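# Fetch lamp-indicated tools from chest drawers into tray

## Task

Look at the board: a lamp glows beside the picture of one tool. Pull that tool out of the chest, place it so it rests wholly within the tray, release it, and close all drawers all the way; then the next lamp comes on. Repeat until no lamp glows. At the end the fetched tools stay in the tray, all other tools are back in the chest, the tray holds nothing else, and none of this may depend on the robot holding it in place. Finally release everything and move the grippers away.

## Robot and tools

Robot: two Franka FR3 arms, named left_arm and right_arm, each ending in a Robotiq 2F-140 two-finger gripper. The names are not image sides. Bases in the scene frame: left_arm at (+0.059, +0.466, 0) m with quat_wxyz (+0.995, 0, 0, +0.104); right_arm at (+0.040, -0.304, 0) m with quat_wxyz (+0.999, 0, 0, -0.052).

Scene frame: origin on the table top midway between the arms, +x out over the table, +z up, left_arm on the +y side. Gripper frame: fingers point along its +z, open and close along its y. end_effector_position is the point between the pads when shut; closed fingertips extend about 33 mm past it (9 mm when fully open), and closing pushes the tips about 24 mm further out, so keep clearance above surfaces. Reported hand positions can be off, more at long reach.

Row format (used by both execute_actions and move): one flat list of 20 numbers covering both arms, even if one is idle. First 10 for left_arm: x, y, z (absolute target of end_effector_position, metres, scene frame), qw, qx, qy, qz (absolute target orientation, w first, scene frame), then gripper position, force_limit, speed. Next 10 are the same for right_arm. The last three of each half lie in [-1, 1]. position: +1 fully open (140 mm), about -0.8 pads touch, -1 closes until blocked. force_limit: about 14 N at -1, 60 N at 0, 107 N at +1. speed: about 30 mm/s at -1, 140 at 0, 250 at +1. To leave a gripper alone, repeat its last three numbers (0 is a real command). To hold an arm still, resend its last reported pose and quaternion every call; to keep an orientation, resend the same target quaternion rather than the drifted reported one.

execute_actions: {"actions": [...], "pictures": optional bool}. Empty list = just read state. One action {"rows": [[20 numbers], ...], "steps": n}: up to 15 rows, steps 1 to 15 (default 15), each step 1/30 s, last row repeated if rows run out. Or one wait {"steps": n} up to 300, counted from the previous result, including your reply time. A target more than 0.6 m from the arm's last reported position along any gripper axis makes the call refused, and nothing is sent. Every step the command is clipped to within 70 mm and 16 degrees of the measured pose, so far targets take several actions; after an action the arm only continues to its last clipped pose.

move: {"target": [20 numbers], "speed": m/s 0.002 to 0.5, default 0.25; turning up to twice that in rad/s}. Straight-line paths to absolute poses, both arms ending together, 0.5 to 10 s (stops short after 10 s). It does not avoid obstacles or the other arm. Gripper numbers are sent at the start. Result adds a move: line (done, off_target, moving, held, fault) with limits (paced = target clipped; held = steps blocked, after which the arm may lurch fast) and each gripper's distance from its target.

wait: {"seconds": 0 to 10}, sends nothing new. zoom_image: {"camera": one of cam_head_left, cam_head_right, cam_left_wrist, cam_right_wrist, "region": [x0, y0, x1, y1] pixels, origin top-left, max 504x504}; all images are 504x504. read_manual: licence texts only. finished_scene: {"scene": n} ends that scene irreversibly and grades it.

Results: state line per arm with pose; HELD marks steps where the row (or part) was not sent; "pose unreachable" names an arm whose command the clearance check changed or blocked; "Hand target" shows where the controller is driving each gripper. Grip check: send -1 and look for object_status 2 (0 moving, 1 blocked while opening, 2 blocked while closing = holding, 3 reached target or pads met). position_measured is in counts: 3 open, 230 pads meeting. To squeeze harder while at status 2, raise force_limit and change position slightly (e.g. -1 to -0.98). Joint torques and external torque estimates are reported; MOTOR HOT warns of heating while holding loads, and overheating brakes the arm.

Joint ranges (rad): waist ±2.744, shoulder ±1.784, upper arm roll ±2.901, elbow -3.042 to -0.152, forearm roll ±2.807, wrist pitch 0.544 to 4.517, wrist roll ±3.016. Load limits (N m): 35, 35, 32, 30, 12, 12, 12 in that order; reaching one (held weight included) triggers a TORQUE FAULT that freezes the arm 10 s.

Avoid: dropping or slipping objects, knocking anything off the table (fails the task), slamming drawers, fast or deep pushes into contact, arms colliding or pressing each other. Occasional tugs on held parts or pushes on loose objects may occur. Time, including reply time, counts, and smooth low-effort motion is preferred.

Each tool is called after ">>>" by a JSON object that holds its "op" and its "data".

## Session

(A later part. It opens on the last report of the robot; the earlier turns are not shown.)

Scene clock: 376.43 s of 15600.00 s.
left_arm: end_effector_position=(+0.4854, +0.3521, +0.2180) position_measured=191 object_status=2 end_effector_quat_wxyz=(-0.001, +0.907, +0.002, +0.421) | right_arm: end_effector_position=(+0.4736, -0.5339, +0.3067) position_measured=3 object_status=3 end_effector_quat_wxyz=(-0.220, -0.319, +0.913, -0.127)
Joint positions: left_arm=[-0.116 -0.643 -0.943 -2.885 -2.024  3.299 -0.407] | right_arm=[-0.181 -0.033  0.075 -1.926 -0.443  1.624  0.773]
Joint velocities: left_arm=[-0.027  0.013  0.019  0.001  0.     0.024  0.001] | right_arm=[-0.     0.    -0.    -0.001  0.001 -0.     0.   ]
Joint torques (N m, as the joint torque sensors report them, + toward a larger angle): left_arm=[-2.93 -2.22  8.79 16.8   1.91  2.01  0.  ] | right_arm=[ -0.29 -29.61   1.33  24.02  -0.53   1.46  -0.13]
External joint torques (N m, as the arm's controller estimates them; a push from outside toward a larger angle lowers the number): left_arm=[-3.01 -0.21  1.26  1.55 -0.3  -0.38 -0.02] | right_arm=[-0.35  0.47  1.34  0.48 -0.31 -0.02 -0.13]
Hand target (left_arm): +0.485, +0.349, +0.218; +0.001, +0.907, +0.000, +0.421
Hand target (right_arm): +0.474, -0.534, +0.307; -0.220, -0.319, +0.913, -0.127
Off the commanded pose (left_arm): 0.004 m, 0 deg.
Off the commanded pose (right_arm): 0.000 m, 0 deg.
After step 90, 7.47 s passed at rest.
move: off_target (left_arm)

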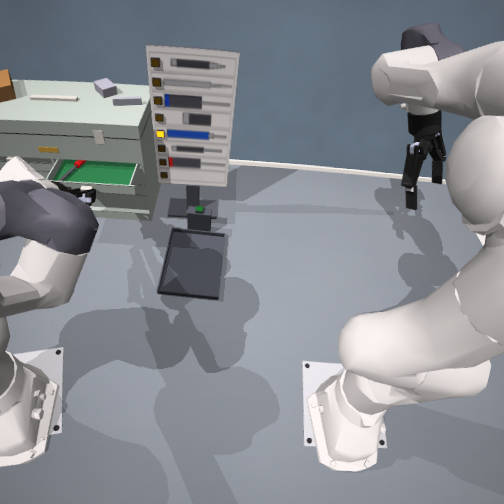

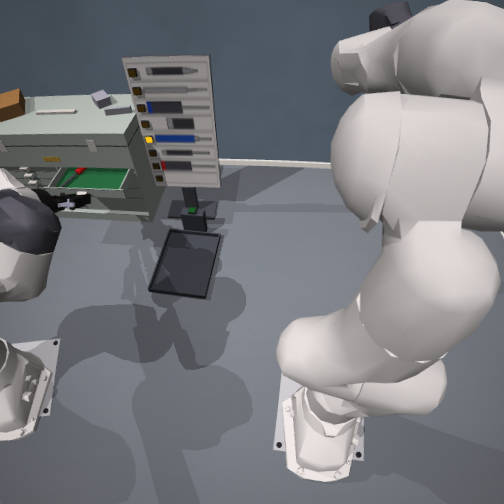

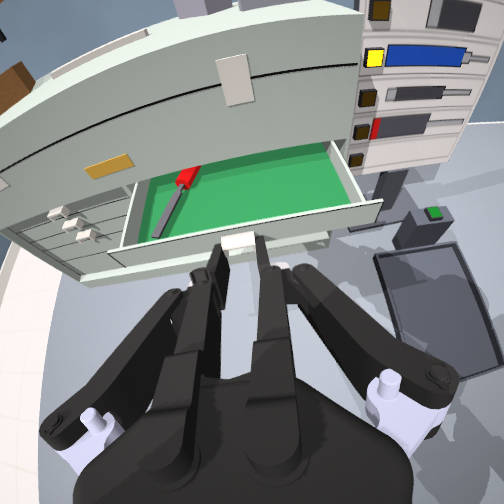

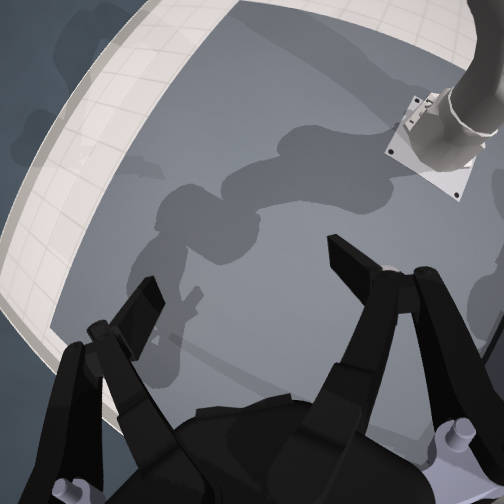

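>>> {"op": "move", "data": {"target": [0.45,0.352,0.220,0,0.906,0,0.423,-1,-0.3,-0.6,0.4736,-0.5339,0.3067,-0.220,-0.319,0.913,-0.127,1,0,0], "speed": 0.03}}

Scene clock: 386.03 s of 15600.00 s.
left_arm: end_effector_position=(+0.4500, +0.3534, +0.2168) position_measured=191 object_status=2 end_effector_quat_wxyz=(+0.000, +0.907, +0.002, +0.420) | right_arm: end_effector_position=(+0.4736, -0.5339, +0.3067) position_measured=3 object_status=3 end_effector_quat_wxyz=(-0.220, -0.319, +0.913, -0.127)
Joint positions: left_arm=[-0.389 -0.648 -0.79  -2.948 -2.088  3.426 -0.384] | right_arm=[-0.181 -0.033  0.075 -1.926 -0.443  1.624  0.773]
Joint velocities: left_arm=[-0.019  0.005  0.014 -0.001 -0.006  0.013  0.011] | right_arm=[-0.001  0.    -0.    -0.001  0.    -0.    -0.001]
Joint torques (N m, as the joint torque sensors report them, + toward a larger angle): left_arm=[-2.88 -3.4   7.86 17.43  2.34  2.72  0.03] | right_arm=[  0.31 -29.34   1.28  23.8   -0.48   1.46  -0.11]
External joint torques (N m, as the arm's controller estimates them; a push from outside toward a larger angle lowers the number): left_arm=[-2.96 -0.91  2.22  1.97  0.05  0.38  0.  ] | right_arm=[ 0.35  0.83  1.4   0.17 -0.25 -0.03 -0.12]
Hand target (left_arm): +0.450, +0.352, +0.219; +0.000, +0.907, -0.000, +0.422
Hand target (right_arm): +0.474, -0.534, +0.307; -0.220, -0.319, +0.913, -0.127
Off the commanded pose (left_arm): 0.004 m, 0 deg.
Off the commanded pose (right_arm): 0.000 m, 0 deg.
After step 90, 5.13 s passed at rest.
move: off_target (left_arm)

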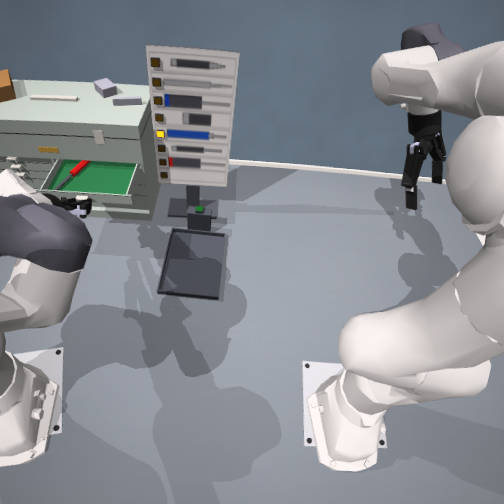

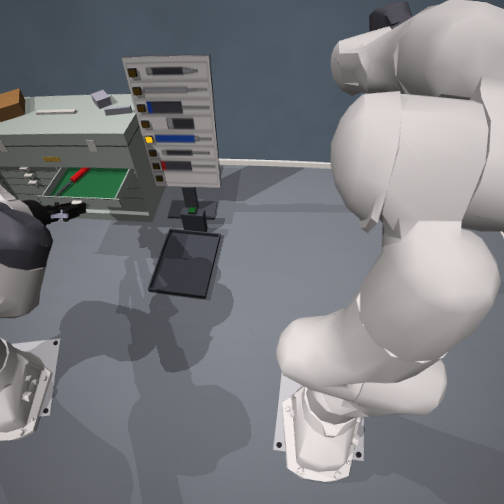

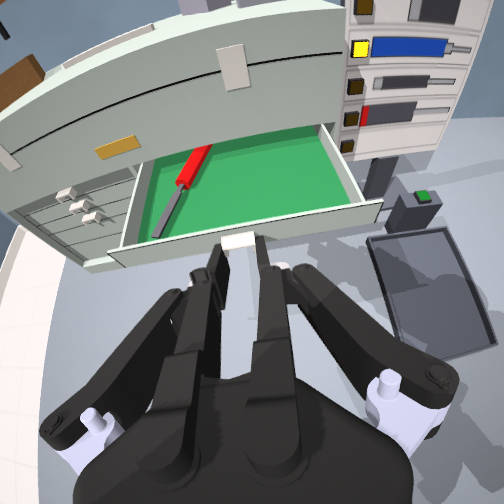

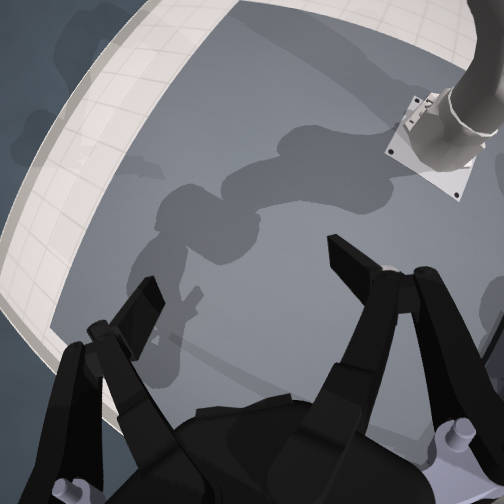

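>>> {"op": "move", "data": {"target": [0.58,0.349,0.2195,0,0.906,0,0.423,-1,-0.3,-0.6,0.4736,-0.5339,0.3067,-0.220,-0.319,0.913,-0.127,1,0,0], "speed": 0.06}}

>>> {"op": "move", "data": {"target": [0.597,0.348,0.2195,0,0.906,0,0.423,-1,-0.3,-0.6,0.4736,-0.5339,0.3067,-0.220,-0.319,0.913,-0.127,1,0,0], "speed": 0.015}}

Scene clock: 394.53 s of 15600.00 s.
left_arm: end_effector_position=(+0.5785, +0.3486, +0.2208) position_measured=191 object_status=2 end_effector_quat_wxyz=(-0.001, +0.905, -0.001, +0.425) | right_arm: end_effector_position=(+0.4736, -0.5339, +0.3067) position_measured=3 object_status=3 end_effector_quat_wxyz=(-0.220, -0.319, +0.913, -0.127)
Joint positions: left_arm=[ 0.494 -0.665 -1.281 -2.661 -2.026  3.056 -0.327] | right_arm=[-0.181 -0.033  0.075 -1.926 -0.443  1.624  0.773]
Joint velocities: left_arm=[ 0.018 -0.02  -0.01   0.001 -0.006 -0.024  0.004] | right_arm=[-0.    -0.001  0.    -0.    -0.001 -0.     0.   ]
Joint torques (N m, as the joint torque sensors report them, + toward a larger angle): left_arm=[ 2.28  1.48 14.33 17.83  1.42  2.74  0.12] | right_arm=[  0.03 -29.76   0.86  23.63  -0.55   1.49  -0.1 ]
External joint torques (N m, as the arm's controller estimates them; a push from outside toward a larger angle lowers the number): left_arm=[ 2.37 -1.61  1.41  2.88 -0.54  0.54  0.1 ] | right_arm=[-0.02  0.46  0.88  0.01 -0.32 -0.01 -0.11]
Hand target (left_arm): +0.580, +0.349, +0.224; -0.002, +0.904, -0.001, +0.427
Hand target (right_arm): +0.474, -0.534, +0.307; -0.220, -0.319, +0.913, -0.127
Off the commanded pose (left_arm): 0.002 m, 0 deg.
Off the commanded pose (right_arm): 0.000 m, 0 deg.
After step 90, 3.00 s passed at rest.
move: done

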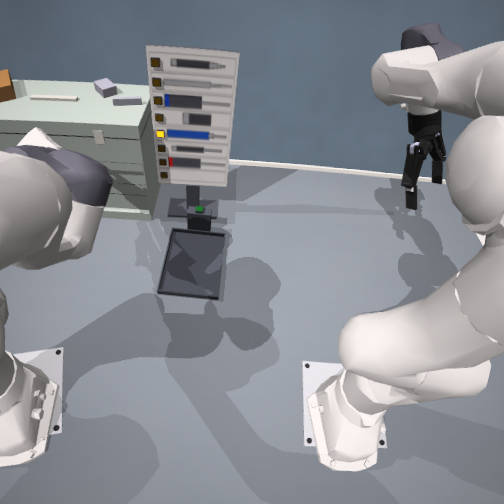

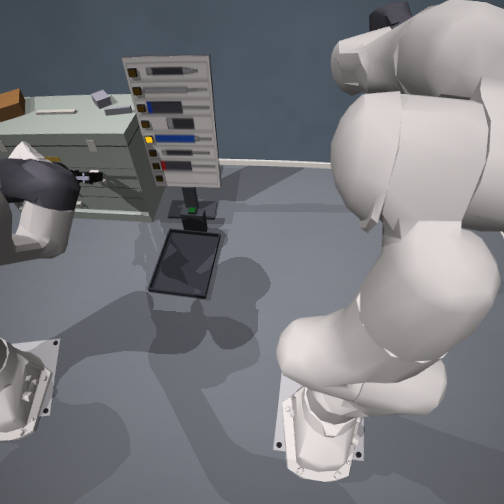

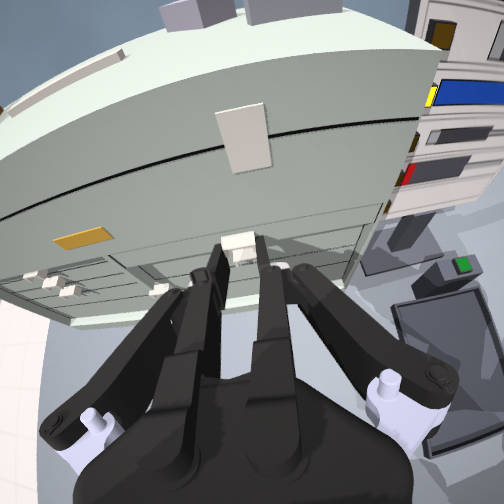

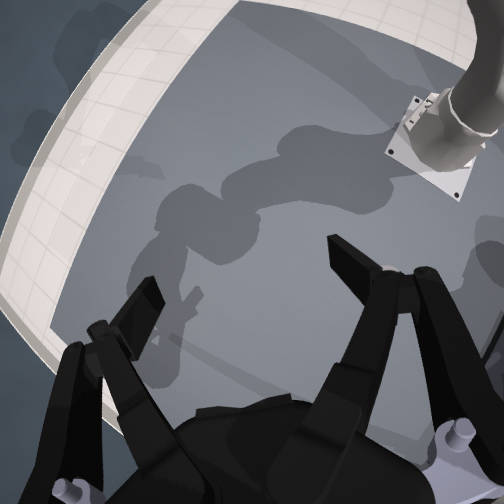

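Scene clock: 396.00 s of 15600.00 s.
left_arm: end_effector_position=(+0.5947, +0.3479, +0.2207) position_measured=191 object_status=2 end_effector_quat_wxyz=(-0.003, +0.905, -0.001, +0.425) | right_arm: end_effector_position=(+0.4736, -0.5339, +0.3067) position_measured=3 object_status=3 end_effector_quat_wxyz=(-0.220, -0.319, +0.913, -0.127)
Joint positions: left_arm=[ 0.582 -0.655 -1.337 -2.613 -2.025  3.048 -0.315] | right_arm=[-0.181 -0.033  0.075 -1.926 -0.443  1.624  0.773]
Joint velocities: left_arm=[ 0.     0.002 -0.005  0.002 -0.     0.006  0.002] | right_arm=[-0.     0.     0.002 -0.     0.001 -0.     0.001]
Joint torques (N m, as the joint torque sensors report them, + toward a larger angle): left_arm=[ 5.74  6.33 14.94 18.53  2.37  0.95  0.14] | right_arm=[ -0.11 -29.85   0.81  23.85  -0.5    1.49  -0.09]
External joint torques (N m, as the arm's controller estimates them; a push from outside toward a larger angle lowers the number): left_arm=[ 5.8   2.36  1.46  3.57  0.45 -1.25  0.12] | right_arm=[-0.2   0.25  0.78  0.29 -0.28  0.   -0.1 ]
Hand target (left_arm): +0.597, +0.348, +0.220; -0.001, +0.906, -0.000, +0.423
Hand target (right_arm): +0.474, -0.534, +0.307; -0.220, -0.319, +0.913, -0.127
Off the commanded pose (left_arm): 0.003 m, 0 deg.
Off the commanded pose (right_arm): 0.000 m, 0 deg.
move: done

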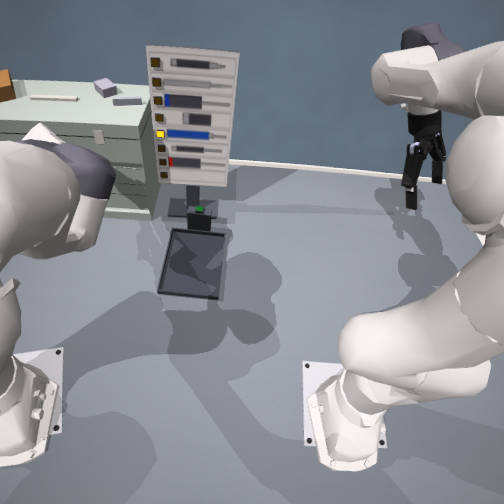

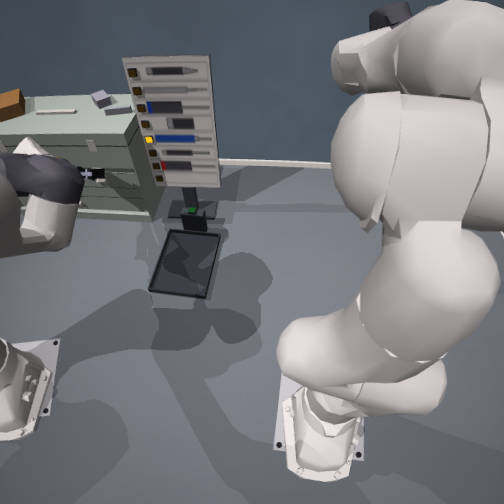

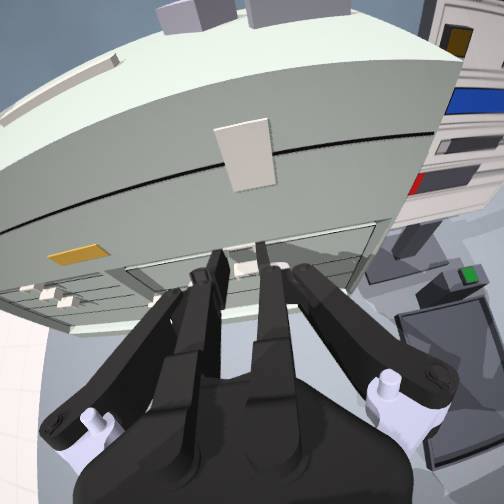

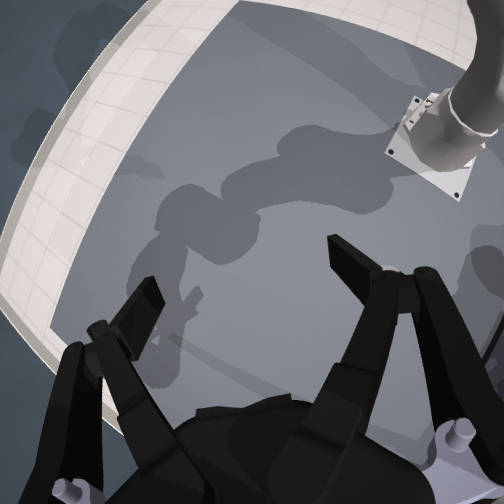

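>>> {"op": "move", "data": {"target": [0.592,0.348,0.2195,0,0.906,0,0.423,-0.15,-0.3,0,0.4736,-0.5339,0.3067,-0.220,-0.319,0.913,-0.127,1,0,0], "speed": 0.015}}

>>> {"op": "move", "data": {"target": [0.575,0.342,0.18,0,0.906,0,0.423,-0.15,-0.3,0,0.4736,-0.5339,0.3067,-0.220,-0.319,0.913,-0.127,1,0,0], "speed": 0.03}}

>>> {"op": "zoom_image", "data": {"camera": "cam_left_wrist", "region": [150, 170, 350, 320]}}

Scene clock: 411.27 s of 15600.00 s.
left_arm: end_effector_position=(+0.5924, +0.3495, +0.2202) position_measured=148 object_status=3 end_effector_quat_wxyz=(-0.002, +0.906, +0.001, +0.424) | right_arm: end_effector_position=(+0.4736, -0.5339, +0.3067) position_measured=3 object_status=3 end_effector_quat_wxyz=(-0.220, -0.319, +0.913, -0.127)
Joint positions: left_arm=[ 0.57  -0.652 -1.325 -2.62  -2.025  3.049 -0.314] | right_arm=[-0.181 -0.033  0.075 -1.926 -0.443  1.624  0.773]
Joint velocities: left_arm=[-0.    -0.003  0.     0.001  0.    -0.006  0.   ] | right_arm=[ 0.     0.     0.    -0.001  0.     0.001  0.   ]
Joint torques (N m, as the joint torque sensors report them, + toward a larger angle): left_arm=[-1.7   4.31 15.21 14.78  1.8   1.85  0.07] | right_arm=[ -0.54 -29.76   0.82  23.21  -0.53   1.42  -0.12]
External joint torques (N m, as the arm's controller estimates them; a push from outside toward a larger angle lowers the number): left_arm=[-1.7   0.69  1.9  -0.21 -0.13 -0.36  0.05] | right_arm=[-0.6   0.33  0.84 -0.35 -0.31 -0.07 -0.13]
Hand target (left_arm): +0.592, +0.348, +0.219; +0.000, +0.906, +0.000, +0.423
Hand target (right_arm): +0.474, -0.534, +0.307; -0.220, -0.319, +0.913, -0.127
Off the commanded pose (left_arm): 0.002 m, 0 deg.
Off the commanded pose (right_arm): 0.000 m, 0 deg.
After step 90, 11.50 s passed at rest.
move: done

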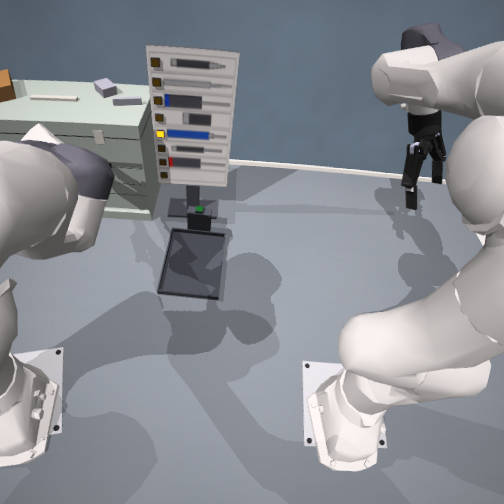

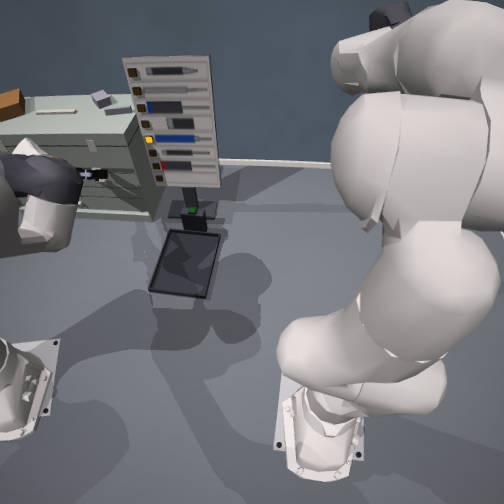

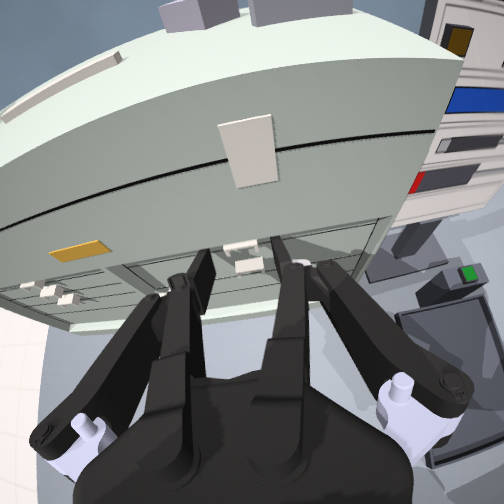

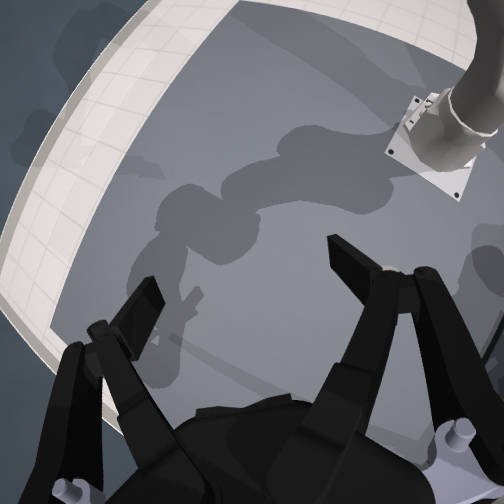

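Scene clock: 413.03 s of 15600.00 s.
left_arm: end_effector_position=(+0.5764, +0.3412, +0.1838) position_measured=148 object_status=3 end_effector_quat_wxyz=(-0.000, +0.905, +0.001, +0.426) | right_arm: end_effector_position=(+0.4736, -0.5339, +0.3067) position_measured=3 object_status=3 end_effector_quat_wxyz=(-0.220, -0.319, +0.913, -0.127)
Joint positions: left_arm=[ 0.634 -0.809 -1.466 -2.663 -2.211  2.934 -0.29 ] | right_arm=[-0.181 -0.033  0.075 -1.926 -0.443  1.624  0.773]
Joint velocities: left_arm=[ 0.001 -0.009 -0.003 -0.002 -0.007 -0.02   0.   ] | right_arm=[-0.     0.001 -0.001 -0.     0.001  0.001 -0.001]
Joint torques (N m, as the joint torque sensors report them, + toward a larger angle): left_arm=[ 1.69  8.68 14.89 11.01  1.29  1.92  0.23] | right_arm=[ -0.02 -29.68   0.9   23.65  -0.5    1.49  -0.13]
External joint torques (N m, as the arm's controller estimates them; a push from outside toward a larger angle lowers the number): left_arm=[ 1.66  0.31 -1.16 -0.59 -0.47 -0.23  0.21] | right_arm=[ 0.01  0.33  1.    0.12 -0.27  0.   -0.14]
Hand target (left_arm): +0.576, +0.342, +0.182; +0.000, +0.905, -0.000, +0.425
Hand target (right_arm): +0.474, -0.534, +0.307; -0.220, -0.319, +0.913, -0.127
Off the commanded pose (left_arm): 0.004 m, 0 deg.
Off the commanded pose (right_arm): 0.000 m, 0 deg.
move: off_target (left_arm)

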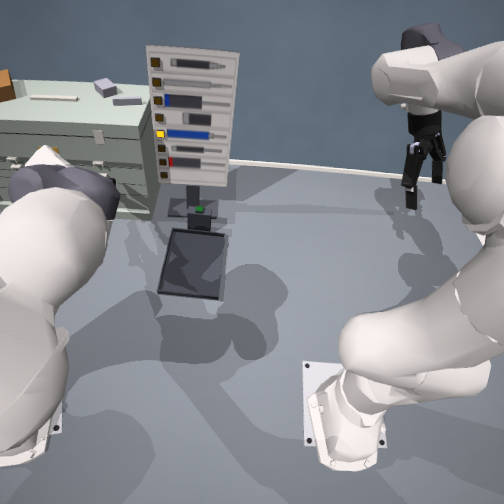

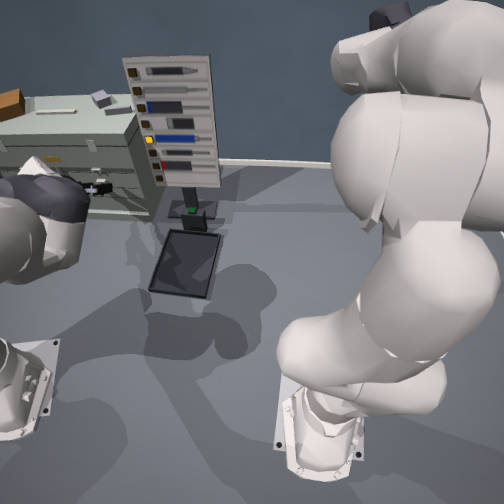

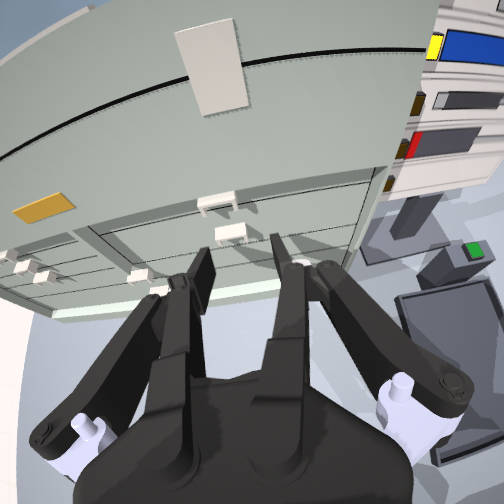

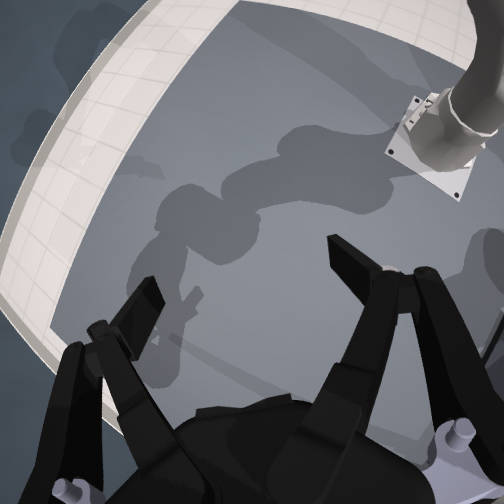

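Region (150, 170, 350, 320) of cam_left_wrist's 504x504 image, scaled by 2.520, with more detail than that image has; it fills the top 378 rows of this view, and the rest is white.

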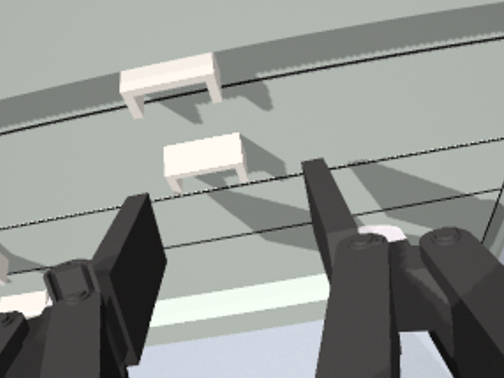

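>>> {"op": "move", "data": {"target": [0.578,0.349,0.177,0,0.906,0,0.423,-0.15,-0.3,0,0.4736,-0.5339,0.3067,-0.220,-0.319,0.913,-0.127,1,0,0], "speed": 0.015}}

>>> {"op": "move", "data": {"target": [0.594,0.349,0.177,0,0.906,0,0.423,-0.15,-0.3,0,0.4736,-0.5339,0.3067,-0.220,-0.319,0.913,-0.127,1,0,0], "speed": 0.012}}

>>> {"op": "zoom_image", "data": {"camera": "cam_left_wrist", "region": [150, 170, 350, 320]}}

Scene clock: 425.80 s of 15600.00 s.
left_arm: end_effector_position=(+0.5784, +0.3483, +0.1789) position_measured=148 object_status=3 end_effector_quat_wxyz=(-0.000, +0.906, +0.002, +0.424) | right_arm: end_effector_position=(+0.4736, -0.5339, +0.3067) position_measured=3 object_status=3 end_effector_quat_wxyz=(-0.220, -0.319, +0.913, -0.127)
Joint positions: left_arm=[ 0.661 -0.828 -1.476 -2.669 -2.221  2.901 -0.283] | right_arm=[-0.181 -0.033  0.075 -1.926 -0.443  1.624  0.773]
Joint velocities: left_arm=[ 0.003 -0.009 -0.004 -0.002  0.    -0.019  0.003] | right_arm=[-0.     0.001  0.     0.    -0.001 -0.    -0.001]
Joint torques (N m, as the joint torque sensors report them, + toward a larger angle): left_arm=[ 0.33  8.51 16.01  9.63  1.19  1.68  0.28] | right_arm=[ -0.43 -29.18   0.62  23.8   -0.56   1.5   -0.11]
External joint torques (N m, as the arm's controller estimates them; a push from outside toward a larger angle lowers the number): left_arm=[ 0.27 -0.24 -0.3  -1.57 -0.5  -0.46  0.26] | right_arm=[-0.43  0.9   0.68  0.24 -0.33  0.   -0.12]
Hand target (left_arm): +0.578, +0.349, +0.177; -0.000, +0.906, -0.000, +0.423
Hand target (right_arm): +0.474, -0.534, +0.307; -0.220, -0.319, +0.913, -0.127
Off the commanded pose (left_arm): 0.002 m, 0 deg.
Off the commanded pose (right_arm): 0.000 m, 0 deg.
After step 90, 8.83 s passed at rest.
move: done

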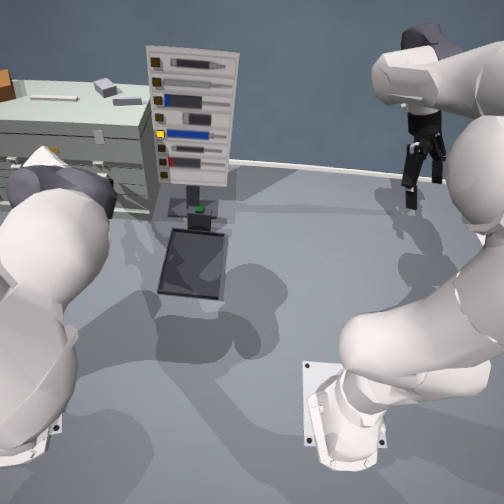

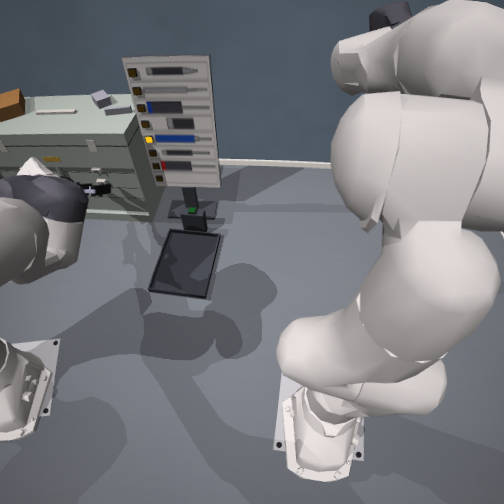

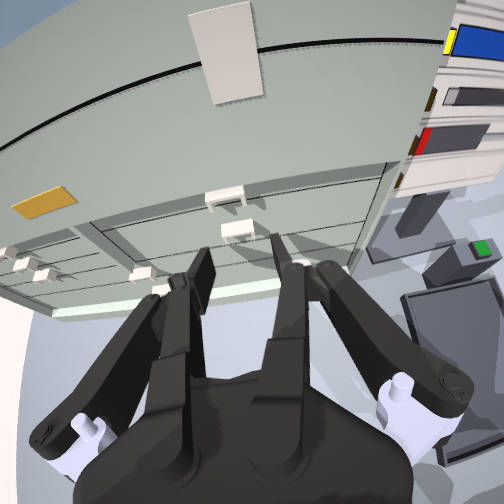

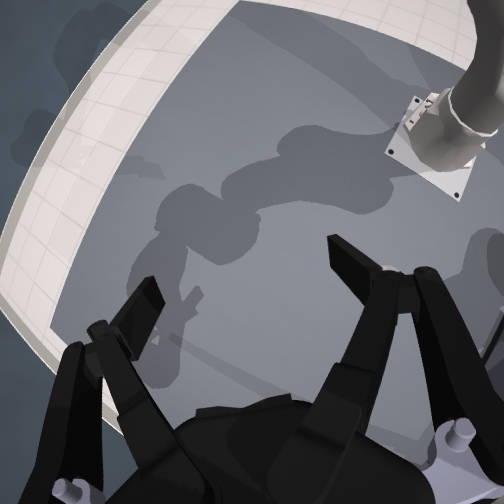

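Scene clock: 427.33 s of 15600.00 s.
left_arm: end_effector_position=(+0.5932, +0.3502, +0.1774) position_measured=148 object_status=3 end_effector_quat_wxyz=(+0.000, +0.906, +0.004, +0.423) | right_arm: end_effector_position=(+0.4736, -0.5339, +0.3067) position_measured=3 object_status=3 end_effector_quat_wxyz=(-0.220, -0.319, +0.913, -0.127)
Joint positions: left_arm=[ 0.733 -0.829 -1.507 -2.632 -2.215  2.882 -0.279] | right_arm=[-0.181 -0.033  0.075 -1.926 -0.443  1.624  0.773]
Joint velocities: left_arm=[ 0.003 -0.002 -0.002  0.002  0.003 -0.006  0.002] | right_arm=[ 0.001  0.001 -0.    -0.    -0.001 -0.     0.   ]
Joint torques (N m, as the joint torque sensors report them, + toward a larger angle): left_arm=[ 1.85  8.4  16.49 12.94  2.2   1.83  0.3 ] | right_arm=[ -0.52 -29.65   1.13  23.94  -0.56   1.49  -0.11]
External joint torques (N m, as the arm's controller estimates them; a push from outside toward a larger angle lowers the number): left_arm=[ 1.92 -1.16 -0.41  1.64  0.55 -0.29  0.28] | right_arm=[-0.54  0.51  1.19  0.36 -0.33  0.   -0.12]
Hand target (left_arm): +0.594, +0.349, +0.177; -0.000, +0.906, -0.000, +0.423
Hand target (right_arm): +0.474, -0.534, +0.307; -0.220, -0.319, +0.913, -0.127
Off the commanded pose (left_arm): 0.001 m, 0 deg.
Off the commanded pose (right_arm): 0.000 m, 0 deg.
move: done

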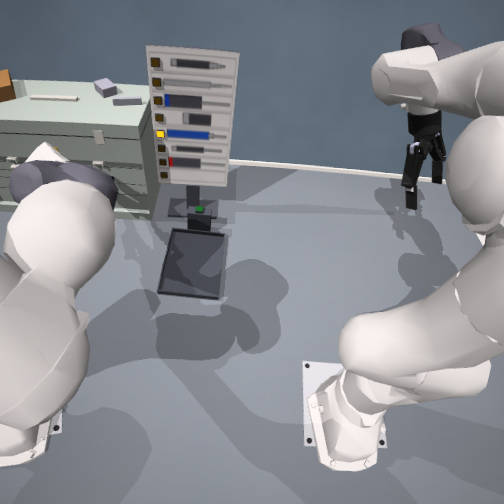

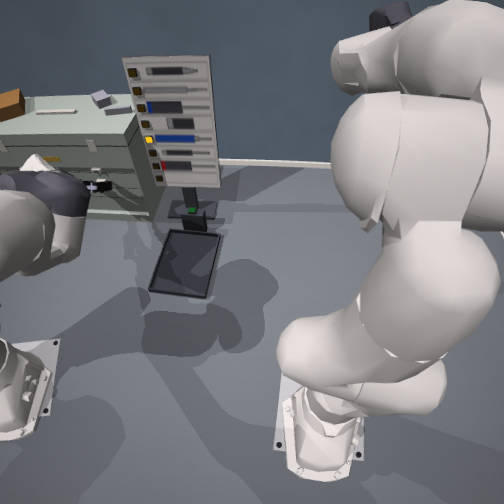

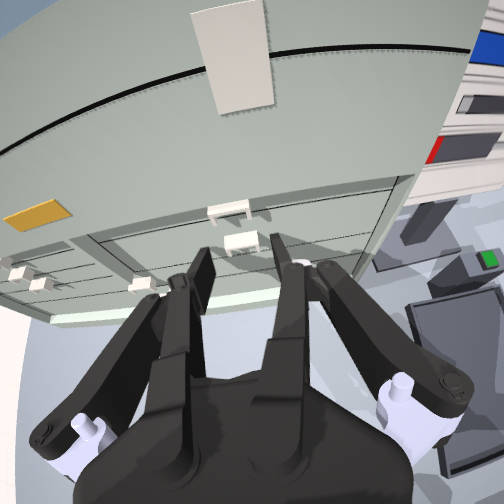

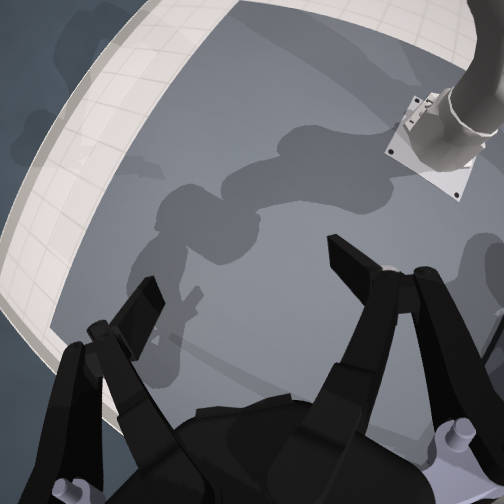

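Region (150, 170, 350, 320) of cam_left_wrist's 504x504 image, scaled by 2.520, with more detail than that image has; it fills the top 378 rows of this view, and the rest is white.

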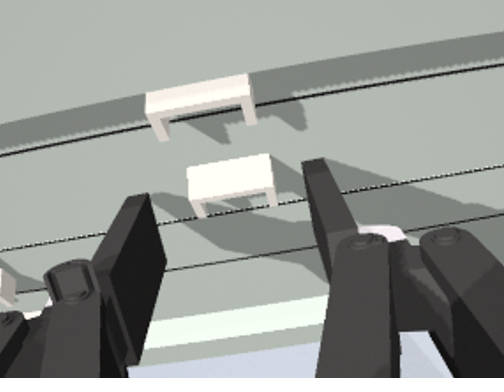

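>>> {"op": "move", "data": {"target": [0.595,0.349,0.182,0,0.906,0,0.423,-0.15,-0.3,0,0.4736,-0.5339,0.3067,-0.220,-0.319,0.913,-0.127,1,0,0], "speed": 0.012}}

>>> {"op": "move", "data": {"target": [0.595,0.349,0.182,0,0.906,0,0.423,-1,-0.3,-0.6,0.4736,-0.5339,0.3067,-0.220,-0.319,0.913,-0.127,1,0,0], "speed": 0.012}}

Scene clock: 440.13 s of 15600.00 s.
left_arm: end_effector_position=(+0.5939, +0.3503, +0.1795) position_measured=148 object_status=3 end_effector_quat_wxyz=(-0.000, +0.907, -0.000, +0.421) | right_arm: end_effector_position=(+0.4736, -0.5339, +0.3067) position_measured=3 object_status=3 end_effector_quat_wxyz=(-0.220, -0.319, +0.913, -0.127)
Joint positions: left_arm=[ 0.729 -0.817 -1.496 -2.63  -2.194  2.886 -0.279] | right_arm=[-0.181 -0.033  0.075 -1.926 -0.443  1.624  0.773]
Joint velocities: left_arm=[-0.002  0.005  0.002  0.002  0.008  0.005  0.002] | right_arm=[-0.    -0.    -0.001  0.     0.    -0.    -0.   ]
Joint torques (N m, as the joint torque sensors report them, + toward a larger angle): left_arm=[-1.14 10.51 18.73 14.23  2.24  2.8  -0.11] | right_arm=[ -0.24 -29.61   0.65  23.7   -0.5    1.47  -0.18]
External joint torques (N m, as the arm's controller estimates them; a push from outside toward a larger angle lowers the number): left_arm=[-1.17  1.33  2.04  2.69  0.59  0.67 -0.14] | right_arm=[-0.17  0.6   0.79  0.06 -0.26 -0.02 -0.19]
Hand target (left_arm): +0.595, +0.349, +0.182; -0.000, +0.906, +0.000, +0.423
Hand target (right_arm): +0.474, -0.534, +0.307; -0.220, -0.319, +0.913, -0.127
Off the commanded pose (left_arm): 0.003 m, 0 deg.
Off the commanded pose (right_arm): 0.000 m, 0 deg.
After step 90, 9.10 s passed at rest.
move: done

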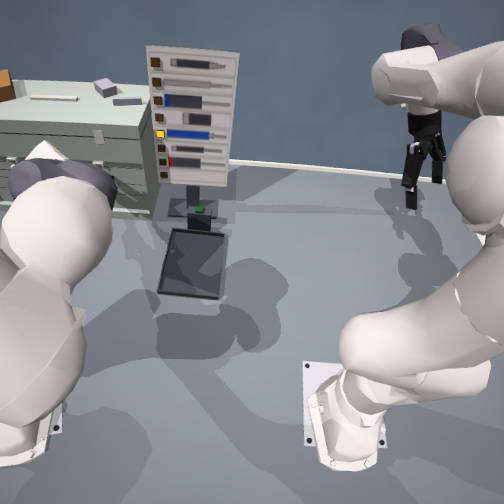

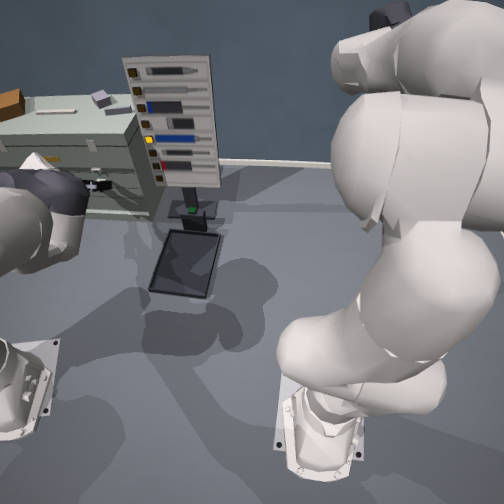

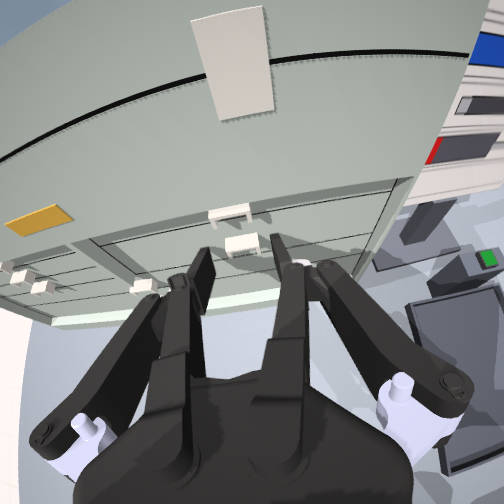

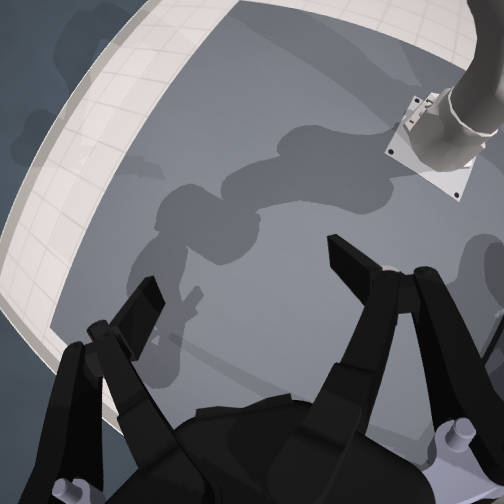

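Scene clock: 440.83 s of 15600.00 s.
left_arm: end_effector_position=(+0.5936, +0.3478, +0.1798) position_measured=191 object_status=2 end_effector_quat_wxyz=(+0.001, +0.907, -0.002, +0.422) | right_arm: end_effector_position=(+0.4736, -0.5339, +0.3067) position_measured=3 object_status=3 end_effector_quat_wxyz=(-0.220, -0.319, +0.913, -0.127)
Joint positions: left_arm=[ 0.725 -0.816 -1.495 -2.63  -2.193  2.886 -0.279] | right_arm=[-0.181 -0.033  0.075 -1.926 -0.443  1.624  0.773]
Joint velocities: left_arm=[-0.001  0.     0.     0.001  0.     0.    -0.002] | right_arm=[0.    0.    0.002 0.002 0.    0.    0.001]
Joint torques (N m, as the joint torque sensors report them, + toward a larger angle): left_arm=[ 0.76  9.65 18.81 13.31  2.16  2.79 -0.11] | right_arm=[ -0.16 -29.41   0.69  23.68  -0.47   1.47  -0.13]
External joint torques (N m, as the arm's controller estimates them; a push from outside toward a larger angle lowers the number): left_arm=[ 0.8   0.45  2.1   1.65  0.5   0.66 -0.13] | right_arm=[-0.31  0.85  0.61 -0.05 -0.25 -0.05 -0.14]
Hand target (left_arm): +0.595, +0.349, +0.182; +0.000, +0.906, -0.000, +0.423
Hand target (right_arm): +0.474, -0.534, +0.307; -0.220, -0.319, +0.913, -0.127
Off the commanded pose (left_arm): 0.003 m, 0 deg.
Off the commanded pose (right_arm): 0.000 m, 0 deg.
move: done

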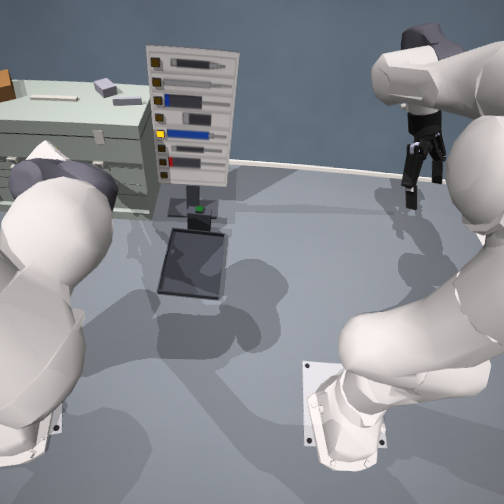

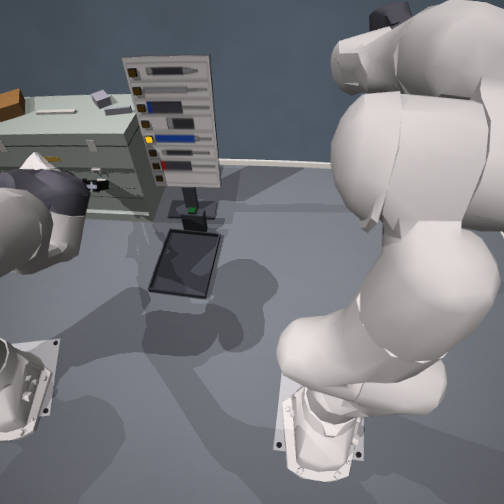

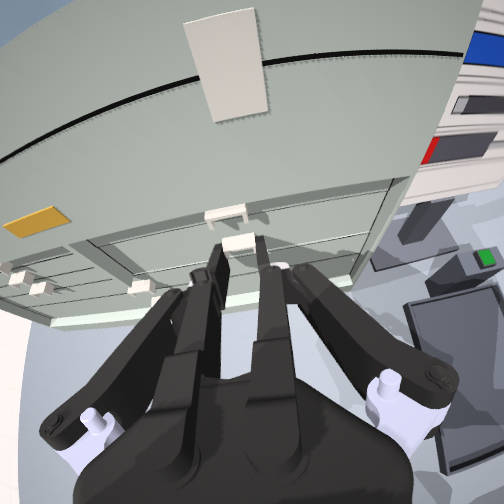

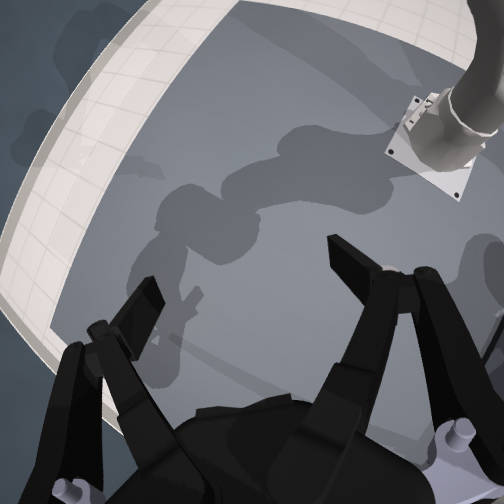

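>>> {"op": "move", "data": {"target": [0.455,0.352,0.181,0,0.906,0,0.423,-1,-0.3,-0.6,0.4736,-0.5339,0.3067,-0.220,-0.319,0.913,-0.127,1,0,0], "speed": 0.04}}

Scene clock: 448.73 s of 15600.00 s.
left_arm: end_effector_position=(+0.4633, +0.3531, +0.1767) position_measured=191 object_status=2 end_effector_quat_wxyz=(+0.001, +0.908, -0.003, +0.420) | right_arm: end_effector_position=(+0.4736, -0.5339, +0.3067) position_measured=3 object_status=3 end_effector_quat_wxyz=(-0.220, -0.319, +0.913, -0.127)
Joint positions: left_arm=[ 0.04  -0.792 -1.222 -2.951 -2.248  3.127 -0.372] | right_arm=[-0.181 -0.033  0.075 -1.926 -0.443  1.624  0.773]
Joint velocities: left_arm=[-0.     0.     0.    -0.    -0.001  0.    -0.001] | right_arm=[ 0.001 -0.001 -0.    -0.    -0.    -0.     0.002]
Joint torques (N m, as the joint torque sensors report them, + toward a larger angle): left_arm=[ 0.68  3.45 11.01 11.95  2.13  2.2   0.03] | right_arm=[ -0.04 -29.91   0.87  23.3   -0.53   1.44  -0.15]
External joint torques (N m, as the arm's controller estimates them; a push from outside toward a larger angle lowers the number): left_arm=[ 0.68 -0.19  0.86  0.82  0.11 -0.11  0.01] | right_arm=[-0.02  0.35  0.96 -0.35 -0.3  -0.05 -0.16]
Hand target (left_arm): +0.464, +0.353, +0.177; +0.001, +0.908, -0.003, +0.420
Hand target (right_arm): +0.474, -0.534, +0.307; -0.220, -0.319, +0.913, -0.127
Off the commanded pose (left_arm): 0.009 m, 1 deg.
Off the commanded pose (right_arm): 0.000 m, 0 deg.
After step 90, 1.20 s passed at rest.
move: held (left_arm); limits=held; held on 10 of 111 steps (left_arm), including the last (left_arm)
pose unreachable (left arm): on one or more control steps of this call this arm could not follow its commanded pose, so it was not sent that pose on those steps. On the call's last step it was still not sent that pose. It may still have moved: this result reports where it is.
cause: the commanded pose would bring two parts of the arm too close to each other (joints 2 (shoulder) to 5 (forearm roll) lie between them).

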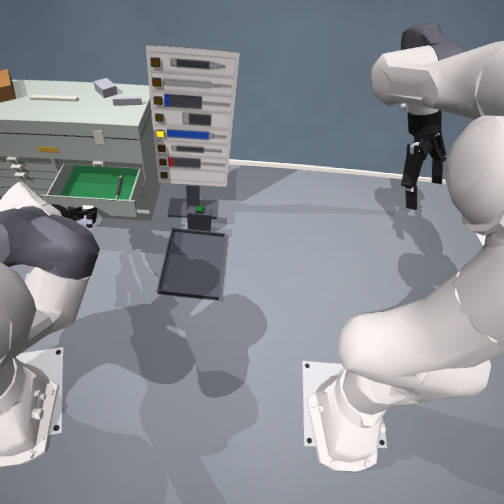

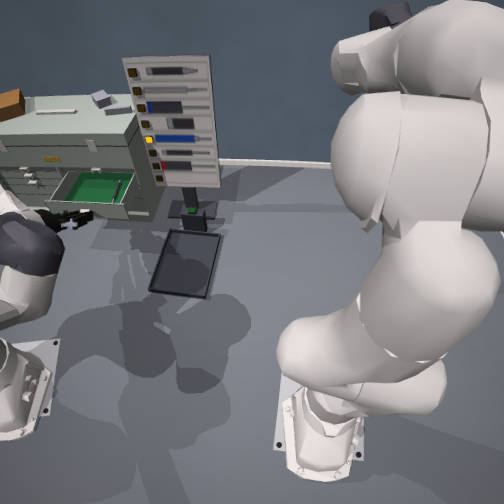

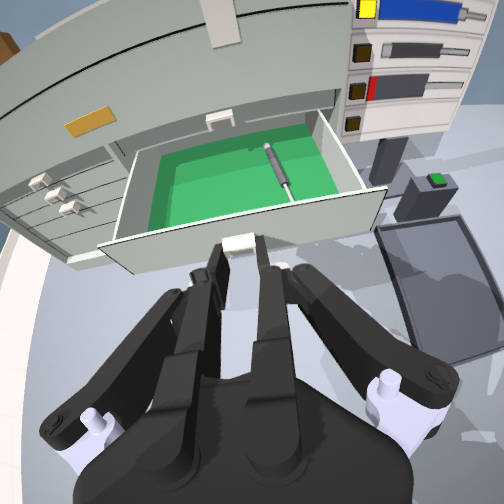

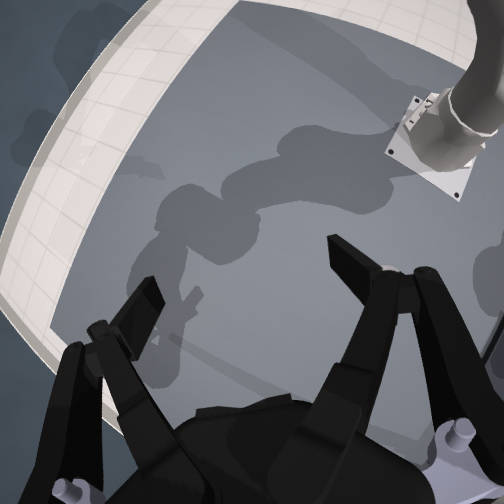

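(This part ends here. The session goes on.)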